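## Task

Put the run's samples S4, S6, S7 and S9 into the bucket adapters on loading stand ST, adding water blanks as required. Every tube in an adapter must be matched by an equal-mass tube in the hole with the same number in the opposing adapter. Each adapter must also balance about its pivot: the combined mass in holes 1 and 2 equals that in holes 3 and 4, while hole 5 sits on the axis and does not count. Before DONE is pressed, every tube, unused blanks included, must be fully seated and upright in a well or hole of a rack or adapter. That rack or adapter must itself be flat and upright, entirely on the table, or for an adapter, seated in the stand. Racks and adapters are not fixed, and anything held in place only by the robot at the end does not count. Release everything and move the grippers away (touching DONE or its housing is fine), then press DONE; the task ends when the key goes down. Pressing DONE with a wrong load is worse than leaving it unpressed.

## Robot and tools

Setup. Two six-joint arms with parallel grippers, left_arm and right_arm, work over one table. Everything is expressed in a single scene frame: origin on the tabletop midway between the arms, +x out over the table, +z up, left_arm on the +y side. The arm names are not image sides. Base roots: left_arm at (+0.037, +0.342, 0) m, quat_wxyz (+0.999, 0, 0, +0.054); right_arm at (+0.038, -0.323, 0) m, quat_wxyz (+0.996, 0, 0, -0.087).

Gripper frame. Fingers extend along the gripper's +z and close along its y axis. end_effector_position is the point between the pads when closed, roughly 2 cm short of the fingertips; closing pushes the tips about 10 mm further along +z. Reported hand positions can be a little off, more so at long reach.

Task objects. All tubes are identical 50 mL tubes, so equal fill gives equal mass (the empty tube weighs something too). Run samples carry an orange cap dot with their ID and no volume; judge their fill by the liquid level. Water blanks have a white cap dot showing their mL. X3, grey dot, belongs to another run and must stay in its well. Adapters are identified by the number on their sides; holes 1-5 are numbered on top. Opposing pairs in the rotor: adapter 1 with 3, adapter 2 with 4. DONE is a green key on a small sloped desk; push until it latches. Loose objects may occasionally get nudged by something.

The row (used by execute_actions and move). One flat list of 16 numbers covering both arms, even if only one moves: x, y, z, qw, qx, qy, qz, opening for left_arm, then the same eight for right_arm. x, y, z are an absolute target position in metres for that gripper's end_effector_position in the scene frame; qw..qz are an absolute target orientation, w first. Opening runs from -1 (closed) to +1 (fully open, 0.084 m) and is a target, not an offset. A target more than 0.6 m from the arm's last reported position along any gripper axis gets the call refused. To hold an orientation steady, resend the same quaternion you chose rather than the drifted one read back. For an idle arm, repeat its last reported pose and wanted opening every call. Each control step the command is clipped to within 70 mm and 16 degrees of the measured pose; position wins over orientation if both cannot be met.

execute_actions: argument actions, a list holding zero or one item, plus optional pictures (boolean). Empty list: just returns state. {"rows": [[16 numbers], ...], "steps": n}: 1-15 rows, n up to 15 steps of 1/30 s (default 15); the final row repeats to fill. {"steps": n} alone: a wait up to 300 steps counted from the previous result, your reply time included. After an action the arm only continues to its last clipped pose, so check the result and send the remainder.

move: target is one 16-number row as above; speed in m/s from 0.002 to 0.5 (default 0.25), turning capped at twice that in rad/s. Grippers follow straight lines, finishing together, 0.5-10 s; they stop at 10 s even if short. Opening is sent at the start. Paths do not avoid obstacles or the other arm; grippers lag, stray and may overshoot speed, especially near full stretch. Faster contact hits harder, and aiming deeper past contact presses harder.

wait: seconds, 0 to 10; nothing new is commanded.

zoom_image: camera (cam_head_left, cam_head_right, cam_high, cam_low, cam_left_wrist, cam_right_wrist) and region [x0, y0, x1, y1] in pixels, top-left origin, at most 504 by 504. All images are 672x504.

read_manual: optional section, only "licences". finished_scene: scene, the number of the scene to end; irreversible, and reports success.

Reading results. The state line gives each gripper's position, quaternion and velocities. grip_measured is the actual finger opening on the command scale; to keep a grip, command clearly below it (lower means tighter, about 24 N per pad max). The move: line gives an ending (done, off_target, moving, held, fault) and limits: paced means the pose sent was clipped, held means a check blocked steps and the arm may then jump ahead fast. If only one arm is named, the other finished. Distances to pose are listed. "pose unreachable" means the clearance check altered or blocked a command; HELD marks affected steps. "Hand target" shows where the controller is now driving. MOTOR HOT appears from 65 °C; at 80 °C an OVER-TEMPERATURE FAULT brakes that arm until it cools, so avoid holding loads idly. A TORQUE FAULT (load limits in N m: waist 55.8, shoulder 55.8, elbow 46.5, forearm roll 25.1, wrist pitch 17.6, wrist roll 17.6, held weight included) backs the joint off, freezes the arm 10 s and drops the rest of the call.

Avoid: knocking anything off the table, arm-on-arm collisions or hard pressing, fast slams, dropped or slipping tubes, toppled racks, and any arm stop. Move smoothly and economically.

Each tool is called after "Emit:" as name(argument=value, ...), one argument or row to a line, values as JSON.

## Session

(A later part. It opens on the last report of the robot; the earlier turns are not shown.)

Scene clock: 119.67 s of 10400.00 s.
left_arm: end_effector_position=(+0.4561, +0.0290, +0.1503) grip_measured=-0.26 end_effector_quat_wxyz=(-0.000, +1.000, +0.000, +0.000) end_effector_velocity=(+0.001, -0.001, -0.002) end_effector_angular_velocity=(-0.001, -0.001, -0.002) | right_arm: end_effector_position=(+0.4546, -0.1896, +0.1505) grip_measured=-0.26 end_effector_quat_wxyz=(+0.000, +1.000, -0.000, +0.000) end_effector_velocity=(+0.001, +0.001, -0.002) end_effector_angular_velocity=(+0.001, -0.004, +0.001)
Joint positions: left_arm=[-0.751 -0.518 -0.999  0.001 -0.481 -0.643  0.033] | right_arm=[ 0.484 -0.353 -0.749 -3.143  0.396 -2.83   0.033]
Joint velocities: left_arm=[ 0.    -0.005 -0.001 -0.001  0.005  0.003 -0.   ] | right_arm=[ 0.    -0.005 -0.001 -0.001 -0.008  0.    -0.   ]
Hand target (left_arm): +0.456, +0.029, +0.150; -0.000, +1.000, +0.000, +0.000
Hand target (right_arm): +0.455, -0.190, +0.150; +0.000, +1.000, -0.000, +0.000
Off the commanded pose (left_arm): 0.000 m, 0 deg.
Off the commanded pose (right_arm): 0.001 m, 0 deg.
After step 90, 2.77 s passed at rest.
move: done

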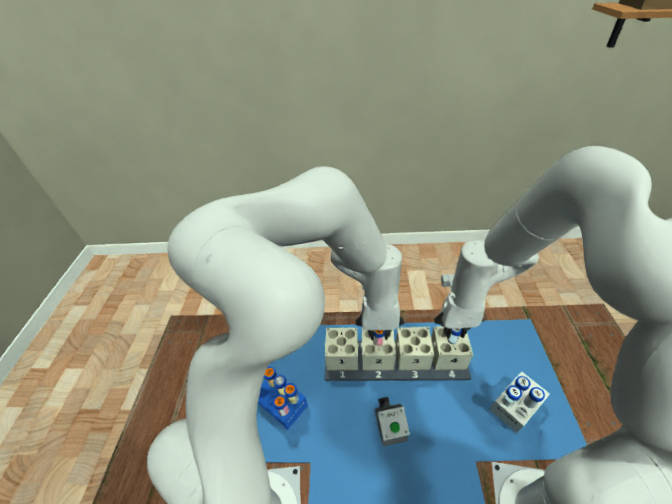

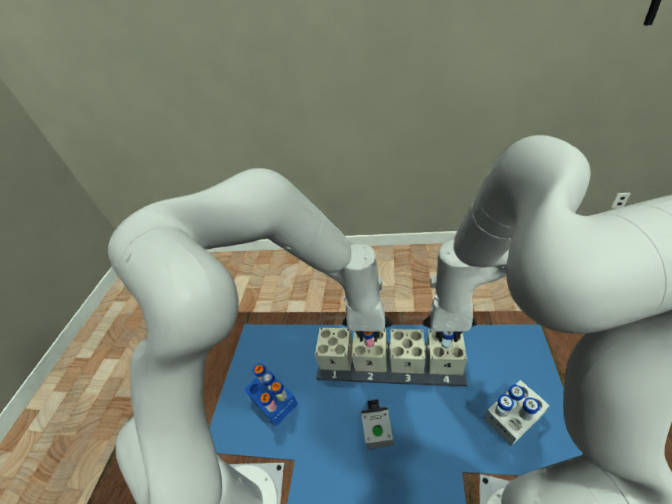

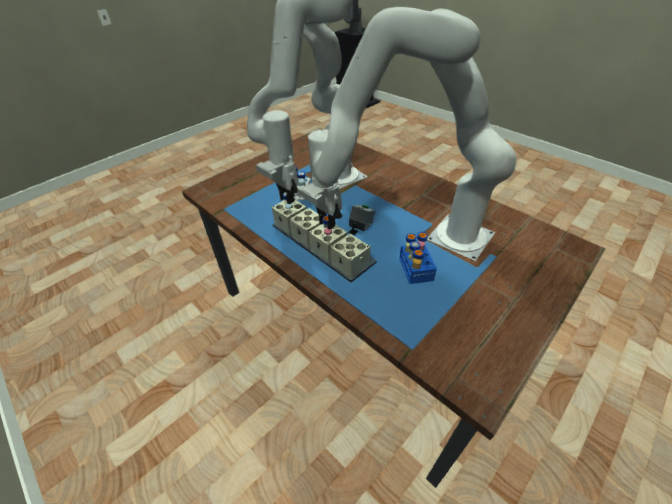

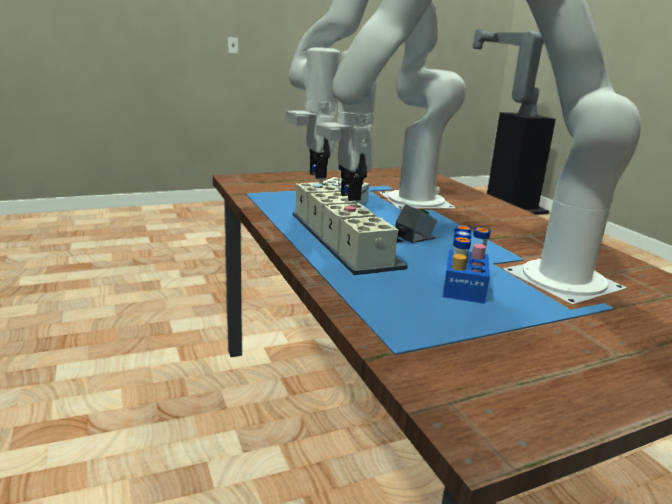

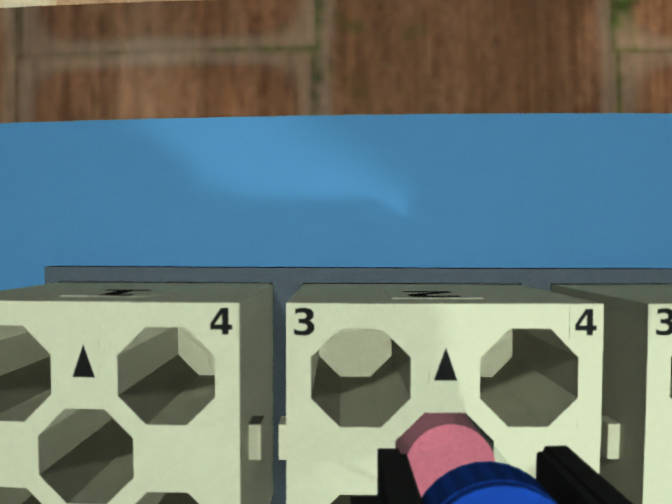

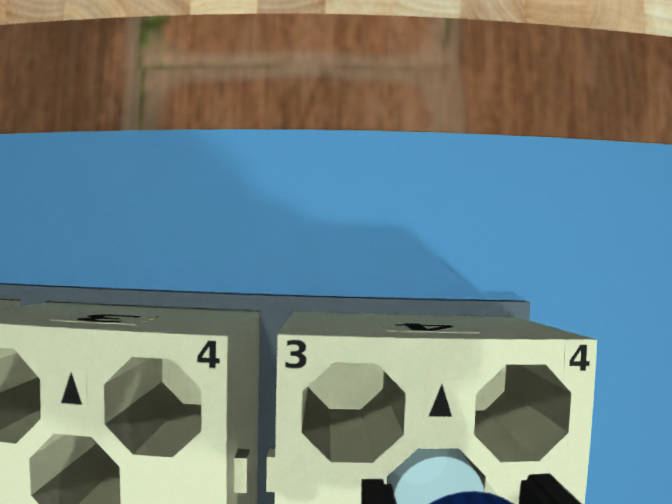

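Emit:
move(
  target=[0.456,0.029,0.135,0,1,0,0,-0.5,0.4545,-0.1895,0.135,0,1,0,0,-0.5],
  speed=0.04,
)

Emit:
execute_actions(
  actions=[
    {"rows":[[0.456,0.029,0.135,0,1,0,0,0.2,0.4545,-0.1895,0.135,0,1,0,0,0.2]],"steps":10},
  ],
  pictures=false,
)

Emit:
move(
  target=[0.40,0.09,0.24,0,1,0,0,0.2,0.40,-0.1895,0.24,0,1,0,0,0.2],
)

Emit:
zoom_image(
  camera="cam_low",
  region=[270,130,510,310],
)

Scene clock: 129.90 s of 10400.00 s.
left_arm: end_effector_position=(+0.4560, +0.0290, +0.1353) grip_measured=-0.26 end_effector_quat_wxyz=(-0.000, +1.000, +0.000, +0.000) end_effector_velocity=(-0.000, +0.000, -0.003) end_effector_angular_velocity=(+0.000, +0.001, +0.002) | right_arm: end_effector_position=(+0.4545, -0.1895, +0.1353) grip_measured=-0.26 end_effector_quat_wxyz=(+0.000, +1.000, -0.000, +0.000) end_effector_velocity=(+0.001, +0.000, -0.002) end_effector_angular_velocity=(+0.001, -0.004, +0.000)
Joint positions: left_arm=[-0.751 -0.545 -0.997  0.    -0.452 -0.643  0.033] | right_arm=[ 0.484 -0.386 -0.747 -3.142  0.361 -2.831  0.033]
Joint velocities: left_arm=[ 0.    -0.005  0.001 -0.     0.005 -0.002  0.   ] | right_arm=[-0.    -0.004 -0.001 -0.    -0.007 -0.     0.   ]
Hand target (left_arm): +0.456, +0.029, +0.135; -0.000, +1.000, +0.000, +0.000
Hand target (right_arm): +0.455, -0.190, +0.135; +0.000, +1.000, -0.000, +0.000
Off the commanded pose (left_arm): 0.000 m, 0 deg.
Off the commanded pose (right_arm): 0.000 m, 0 deg.
After step 90, 6.40 s passed at rest.
move: done

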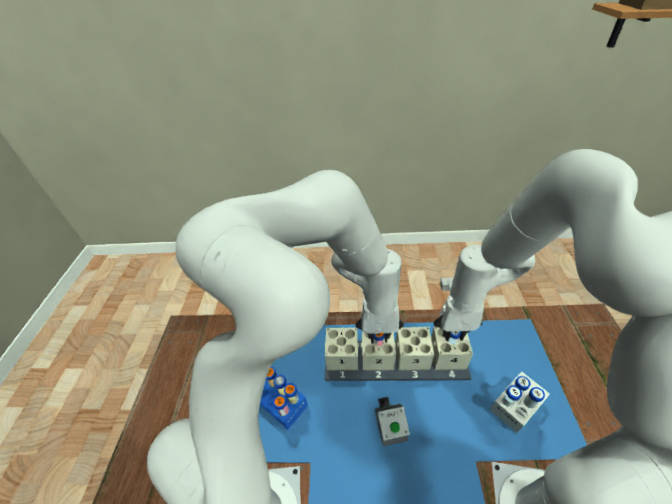

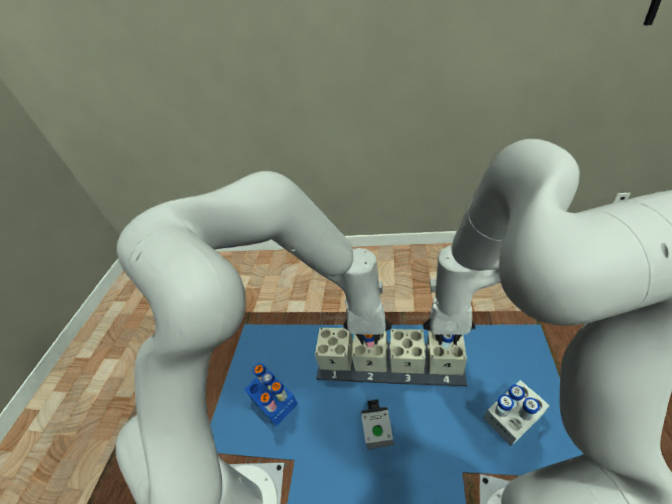

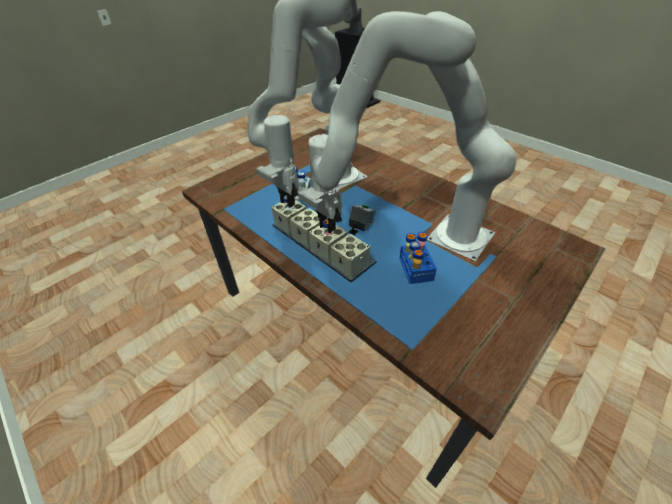

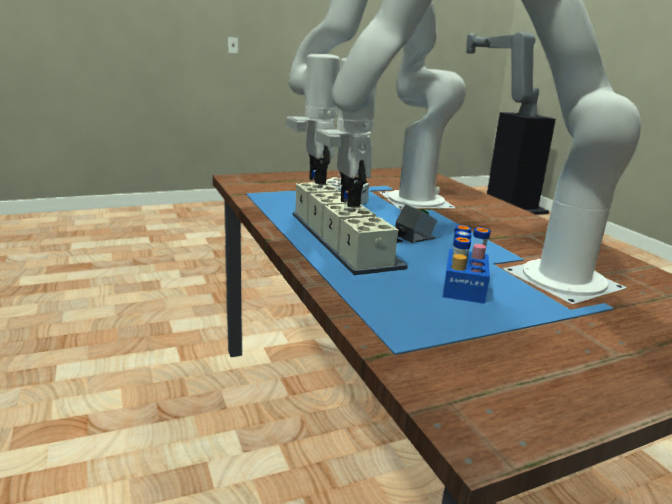

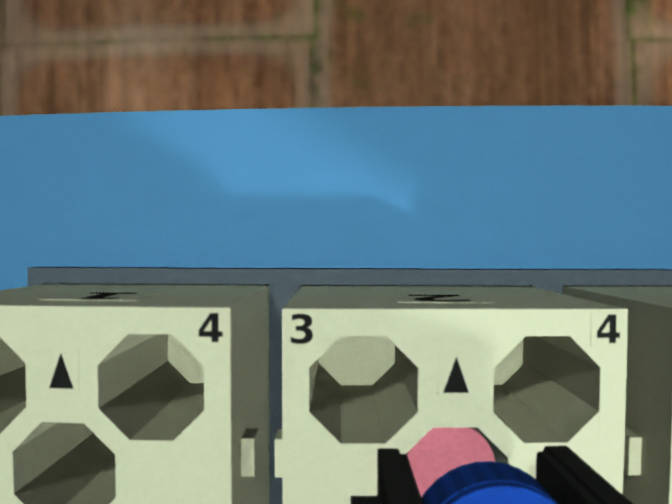

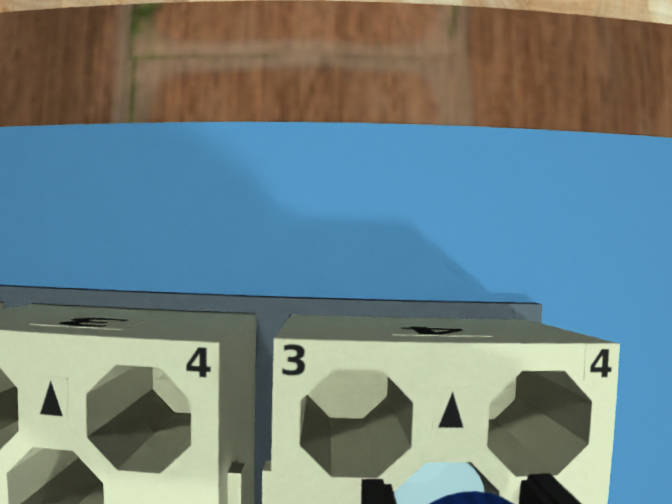

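Scene clock: 130.23 s of 10400.00 s.
left_arm: end_effector_position=(+0.4560, +0.0290, +0.1350) grip_measured=+0.18 end_effector_quat_wxyz=(+0.000, +1.000, -0.000, +0.000) end_effector_velocity=(-0.000, +0.000, -0.000) end_effector_angular_velocity=(-0.000, +0.001, +0.000) | right_arm: end_effector_position=(+0.4546, -0.1895, +0.1351) grip_measured=+0.18 end_effector_quat_wxyz=(-0.000, +1.000, -0.000, +0.000) end_effector_velocity=(-0.001, -0.000, -0.000) end_effector_angular_velocity=(-0.000, +0.001, +0.000)
Joint positions: left_arm=[-0.751 -0.546 -0.997  0.    -0.451 -0.642  0.052] | right_arm=[ 0.484 -0.386 -0.747 -3.142  0.36  -2.832  0.052]
Joint velocities: left_arm=[ 0.     0.     0.    -0.001 -0.     0.001  0.007] | right_arm=[-0.001 -0.     0.001  0.    -0.    -0.001  0.007]
Hand target (left_arm): +0.456, +0.029, +0.135; -0.000, +1.000, +0.000, +0.000
Hand target (right_arm): +0.455, -0.190, +0.135; +0.000, +1.000, -0.000, +0.000
Off the commanded pose (left_arm): 0.000 m, 0 deg.
Off the commanded pose (right_arm): 0.000 m, 0 deg.
Steps of this call (steps 1 to 10: all 10 steps of this action). Readings (end_effector_position):
1: left_arm (+0.4560, +0.0290, +0.1352) | right_arm (+0.4545, -0.1895, +0.1353)
2: left_arm (+0.4560, +0.0290, +0.1352) | right_arm (+0.4546, -0.1895, +0.1352)
4: left_arm (+0.4560, +0.0289, +0.1351) | right_arm (+0.4548, -0.1894, +0.1352)
8: left_arm (+0.4560, +0.0289, +0.1351) | right_arm (+0.4547, -0.1895, +0.1351)
10: the state above

Scene clock: 131.73 s of 10400.00 s.
left_arm: end_effector_position=(+0.3998, +0.0899, +0.2396) grip_measured=+0.19 end_effector_quat_wxyz=(+0.000, +1.000, -0.000, -0.000) end_effector_velocity=(-0.001, +0.001, +0.002) end_effector_angular_velocity=(+0.000, -0.001, -0.003) | right_arm: end_effector_position=(+0.3999, -0.1893, +0.2393) grip_measured=+0.19 end_effector_quat_wxyz=(-0.000, +1.000, +0.000, -0.000) end_effector_velocity=(-0.000, +0.000, +0.002) end_effector_angular_velocity=(+0.001, -0.001, +0.000)
Joint positions: left_arm=[-0.717 -0.193 -0.804 -0.    -0.612 -0.608  0.052] | right_arm=[ 0.527 -0.061 -0.653 -3.14   0.593 -2.79   0.052]
Joint velocities: left_arm=[ 0.     0.006  0.002  0.001 -0.004  0.002  0.   ] | right_arm=[0.001 0.005 0.    0.001 0.004 0.001 0.   ]
Hand target (left_arm): +0.400, +0.090, +0.240; +0.000, +1.000, -0.000, -0.000
Hand target (right_arm): +0.400, -0.189, +0.240; -0.000, +1.000, +0.000, -0.000
Off the commanded pose (left_arm): 0.000 m, 0 deg.
Off the commanded pose (right_arm): 0.001 m, 0 deg.
move: done

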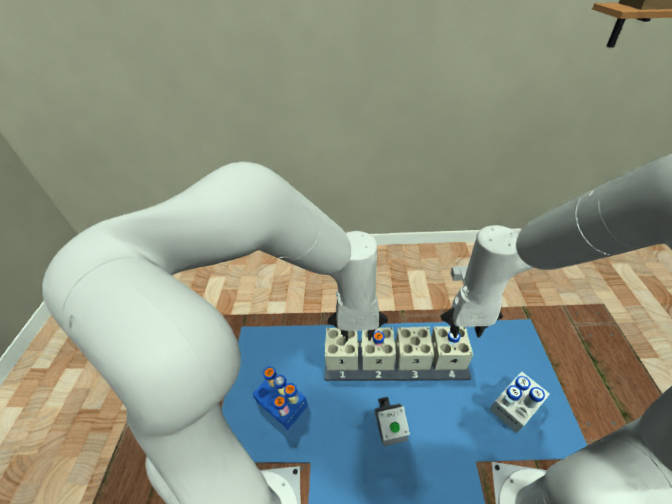

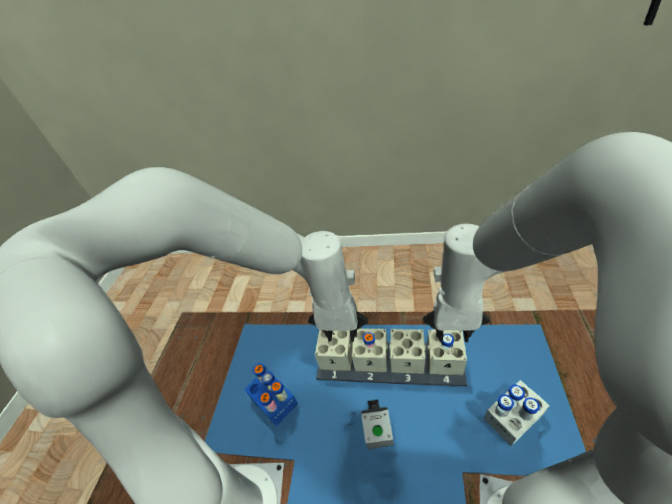

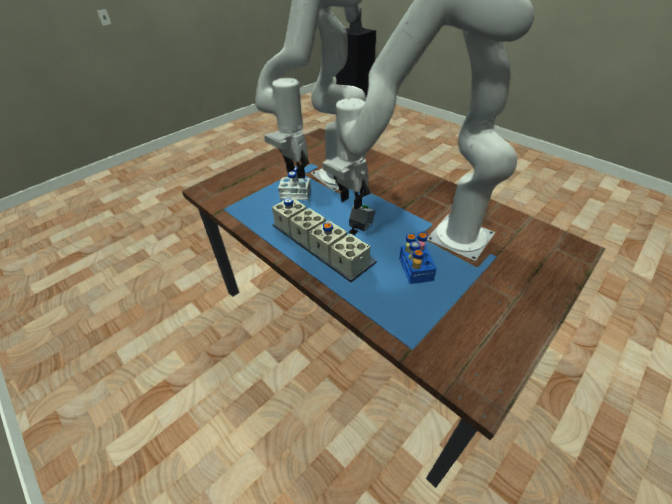

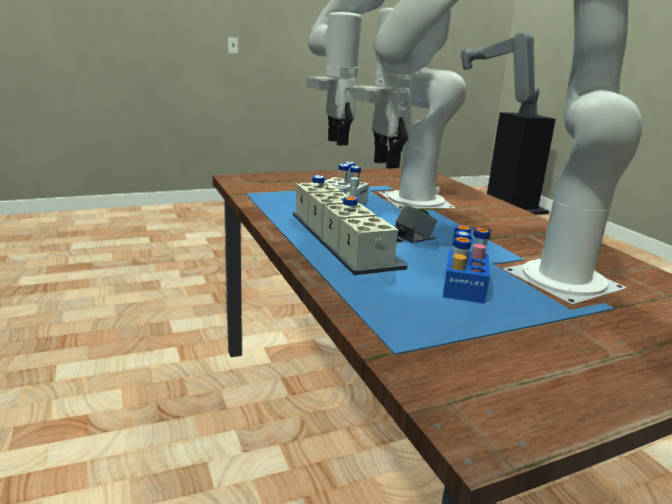

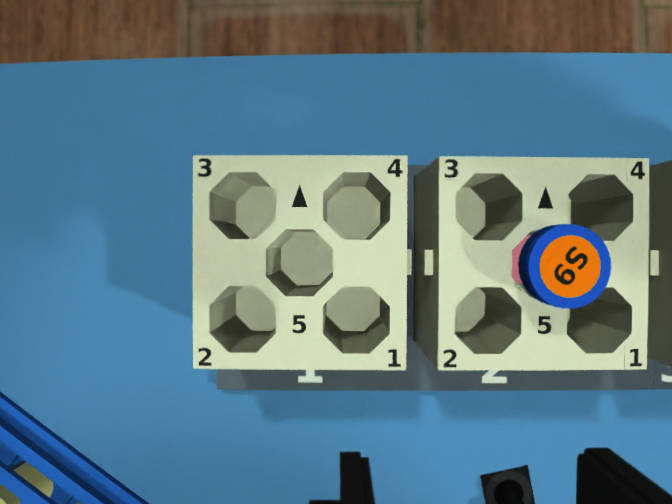

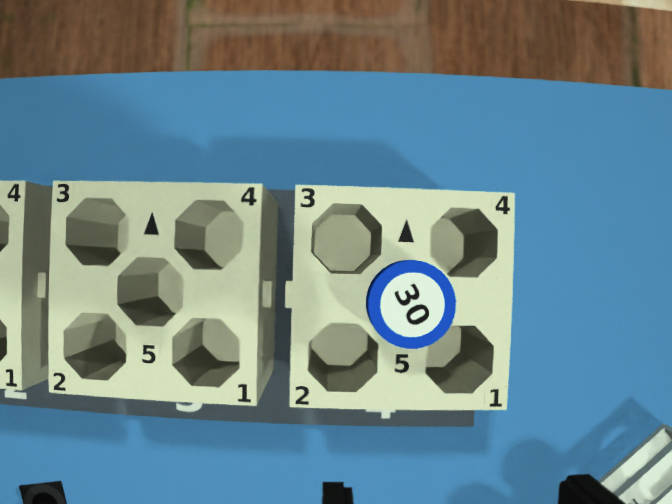

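Region (270, 130, 510, 310) of cam_low's 672x504 image, scaled by 2.100, with more detail than that image has; it fills the top 378 rows of this view, and the rest is white.

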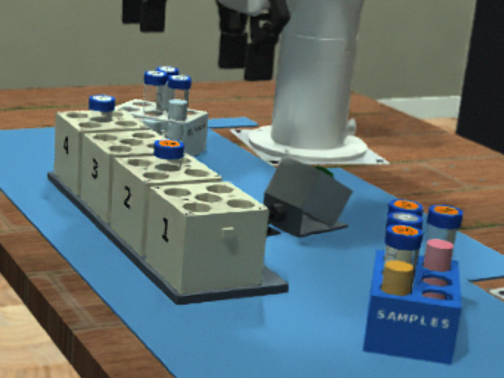

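Emit:
move(
  target=[0.2705,0.2975,0.19,0,0.95,-0.313,0,0.2,0.284,-0.3045,0.19,0,0.903,-0.43,0,0.2],
  speed=0.35,
)

Scene clock: 145.73 s of 10400.00 s.
left_arm: end_effector_position=(+0.2705, +0.2972, +0.1897) grip_measured=+0.19 end_effector_quat_wxyz=(-0.002, +0.950, -0.313, +0.000) end_effector_velocity=(-0.001, +0.002, +0.000) end_effector_angular_velocity=(-0.017, +0.006, -0.009) | right_arm: end_effector_position=(+0.2839, -0.3040, +0.1897) grip_measured=+0.19 end_effector_quat_wxyz=(+0.000, +0.903, -0.430, +0.000) end_effector_velocity=(-0.001, -0.001, -0.001) end_effector_angular_velocity=(-0.002, -0.000, -0.003)
Joint positions: left_arm=[-0.304  0.238 -0.241  0.008 -0.478  0.433  0.052] | right_arm=[ 0.251  0.208 -0.264 -3.143  0.471 -2.174  0.052]
Joint velocities: left_arm=[ 0.028  0.002  0.    -0.04  -0.004  0.072 -0.   ] | right_arm=[-0.001  0.002  0.003 -0.004 -0.001  0.005 -0.   ]
Hand target (left_arm): +0.270, +0.297, +0.190; -0.001, +0.950, -0.313, +0.000
Hand target (right_arm): +0.284, -0.304, +0.190; +0.000, +0.903, -0.430, +0.000
Off the commanded pose (left_arm): 0.000 m, 0 deg.
Off the commanded pose (right_arm): 0.001 m, 0 deg.
After step 90, 9.00 s passed at rest.
move: done

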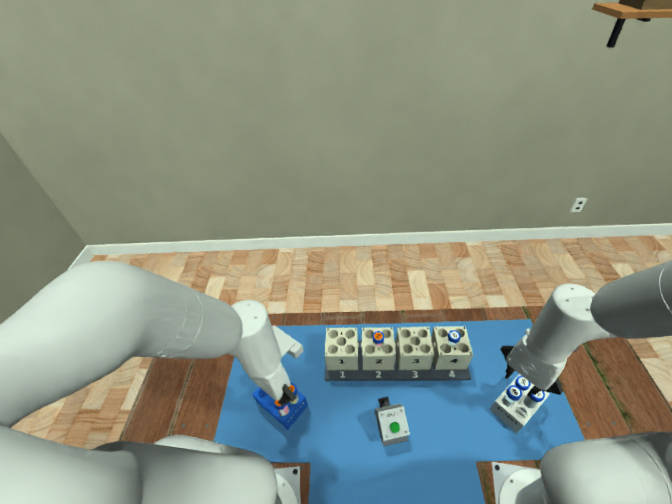

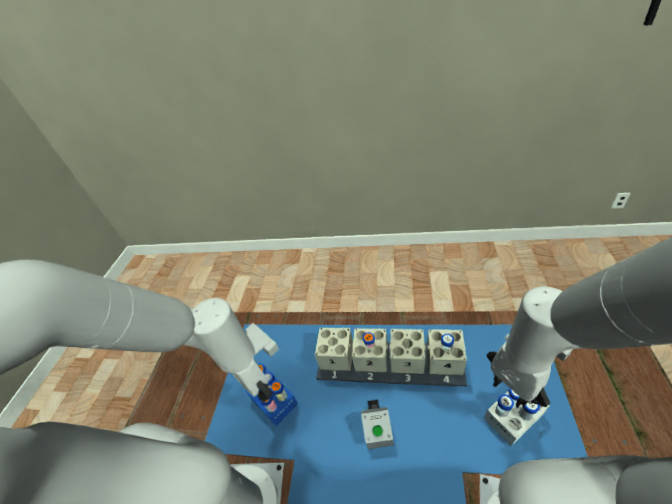

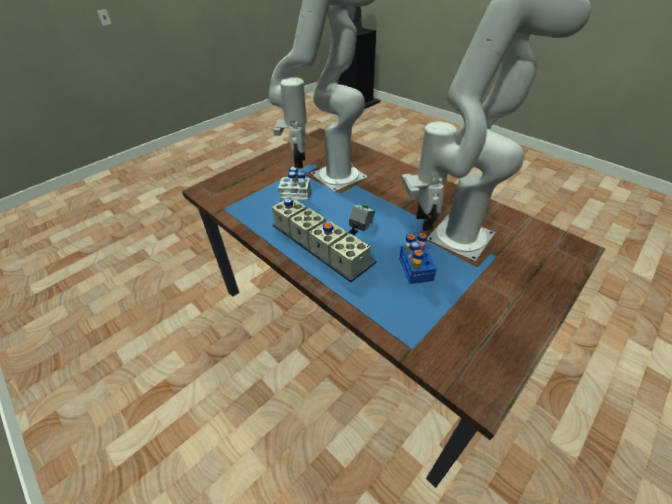

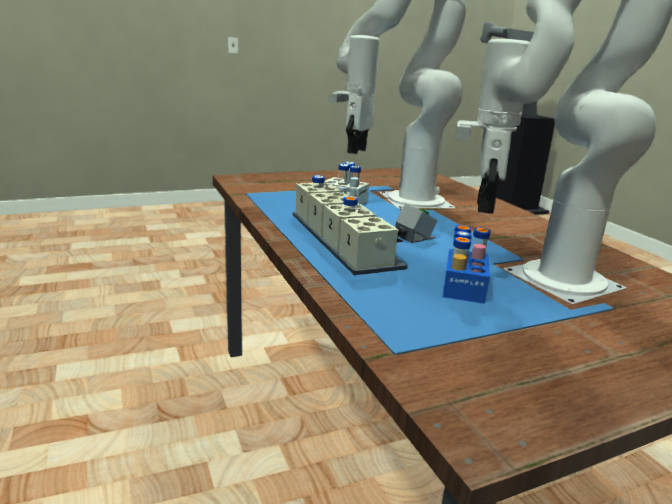

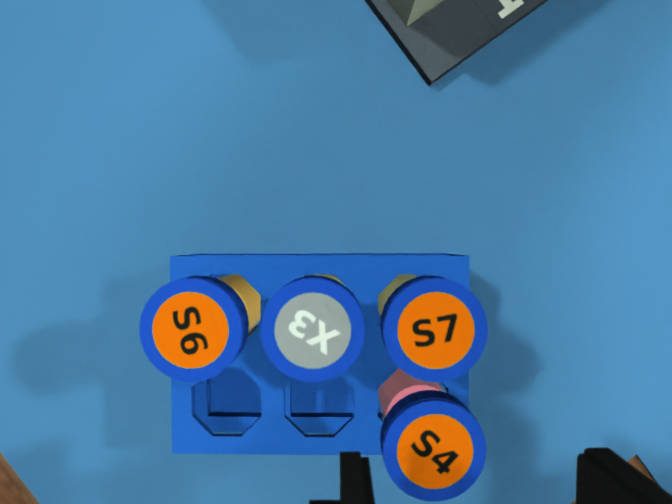

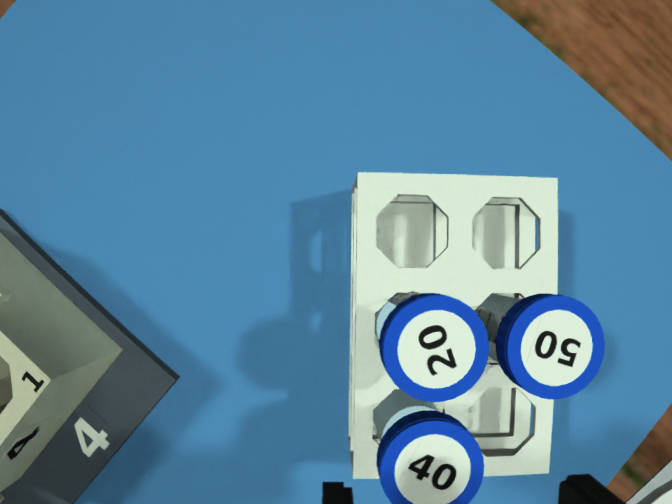

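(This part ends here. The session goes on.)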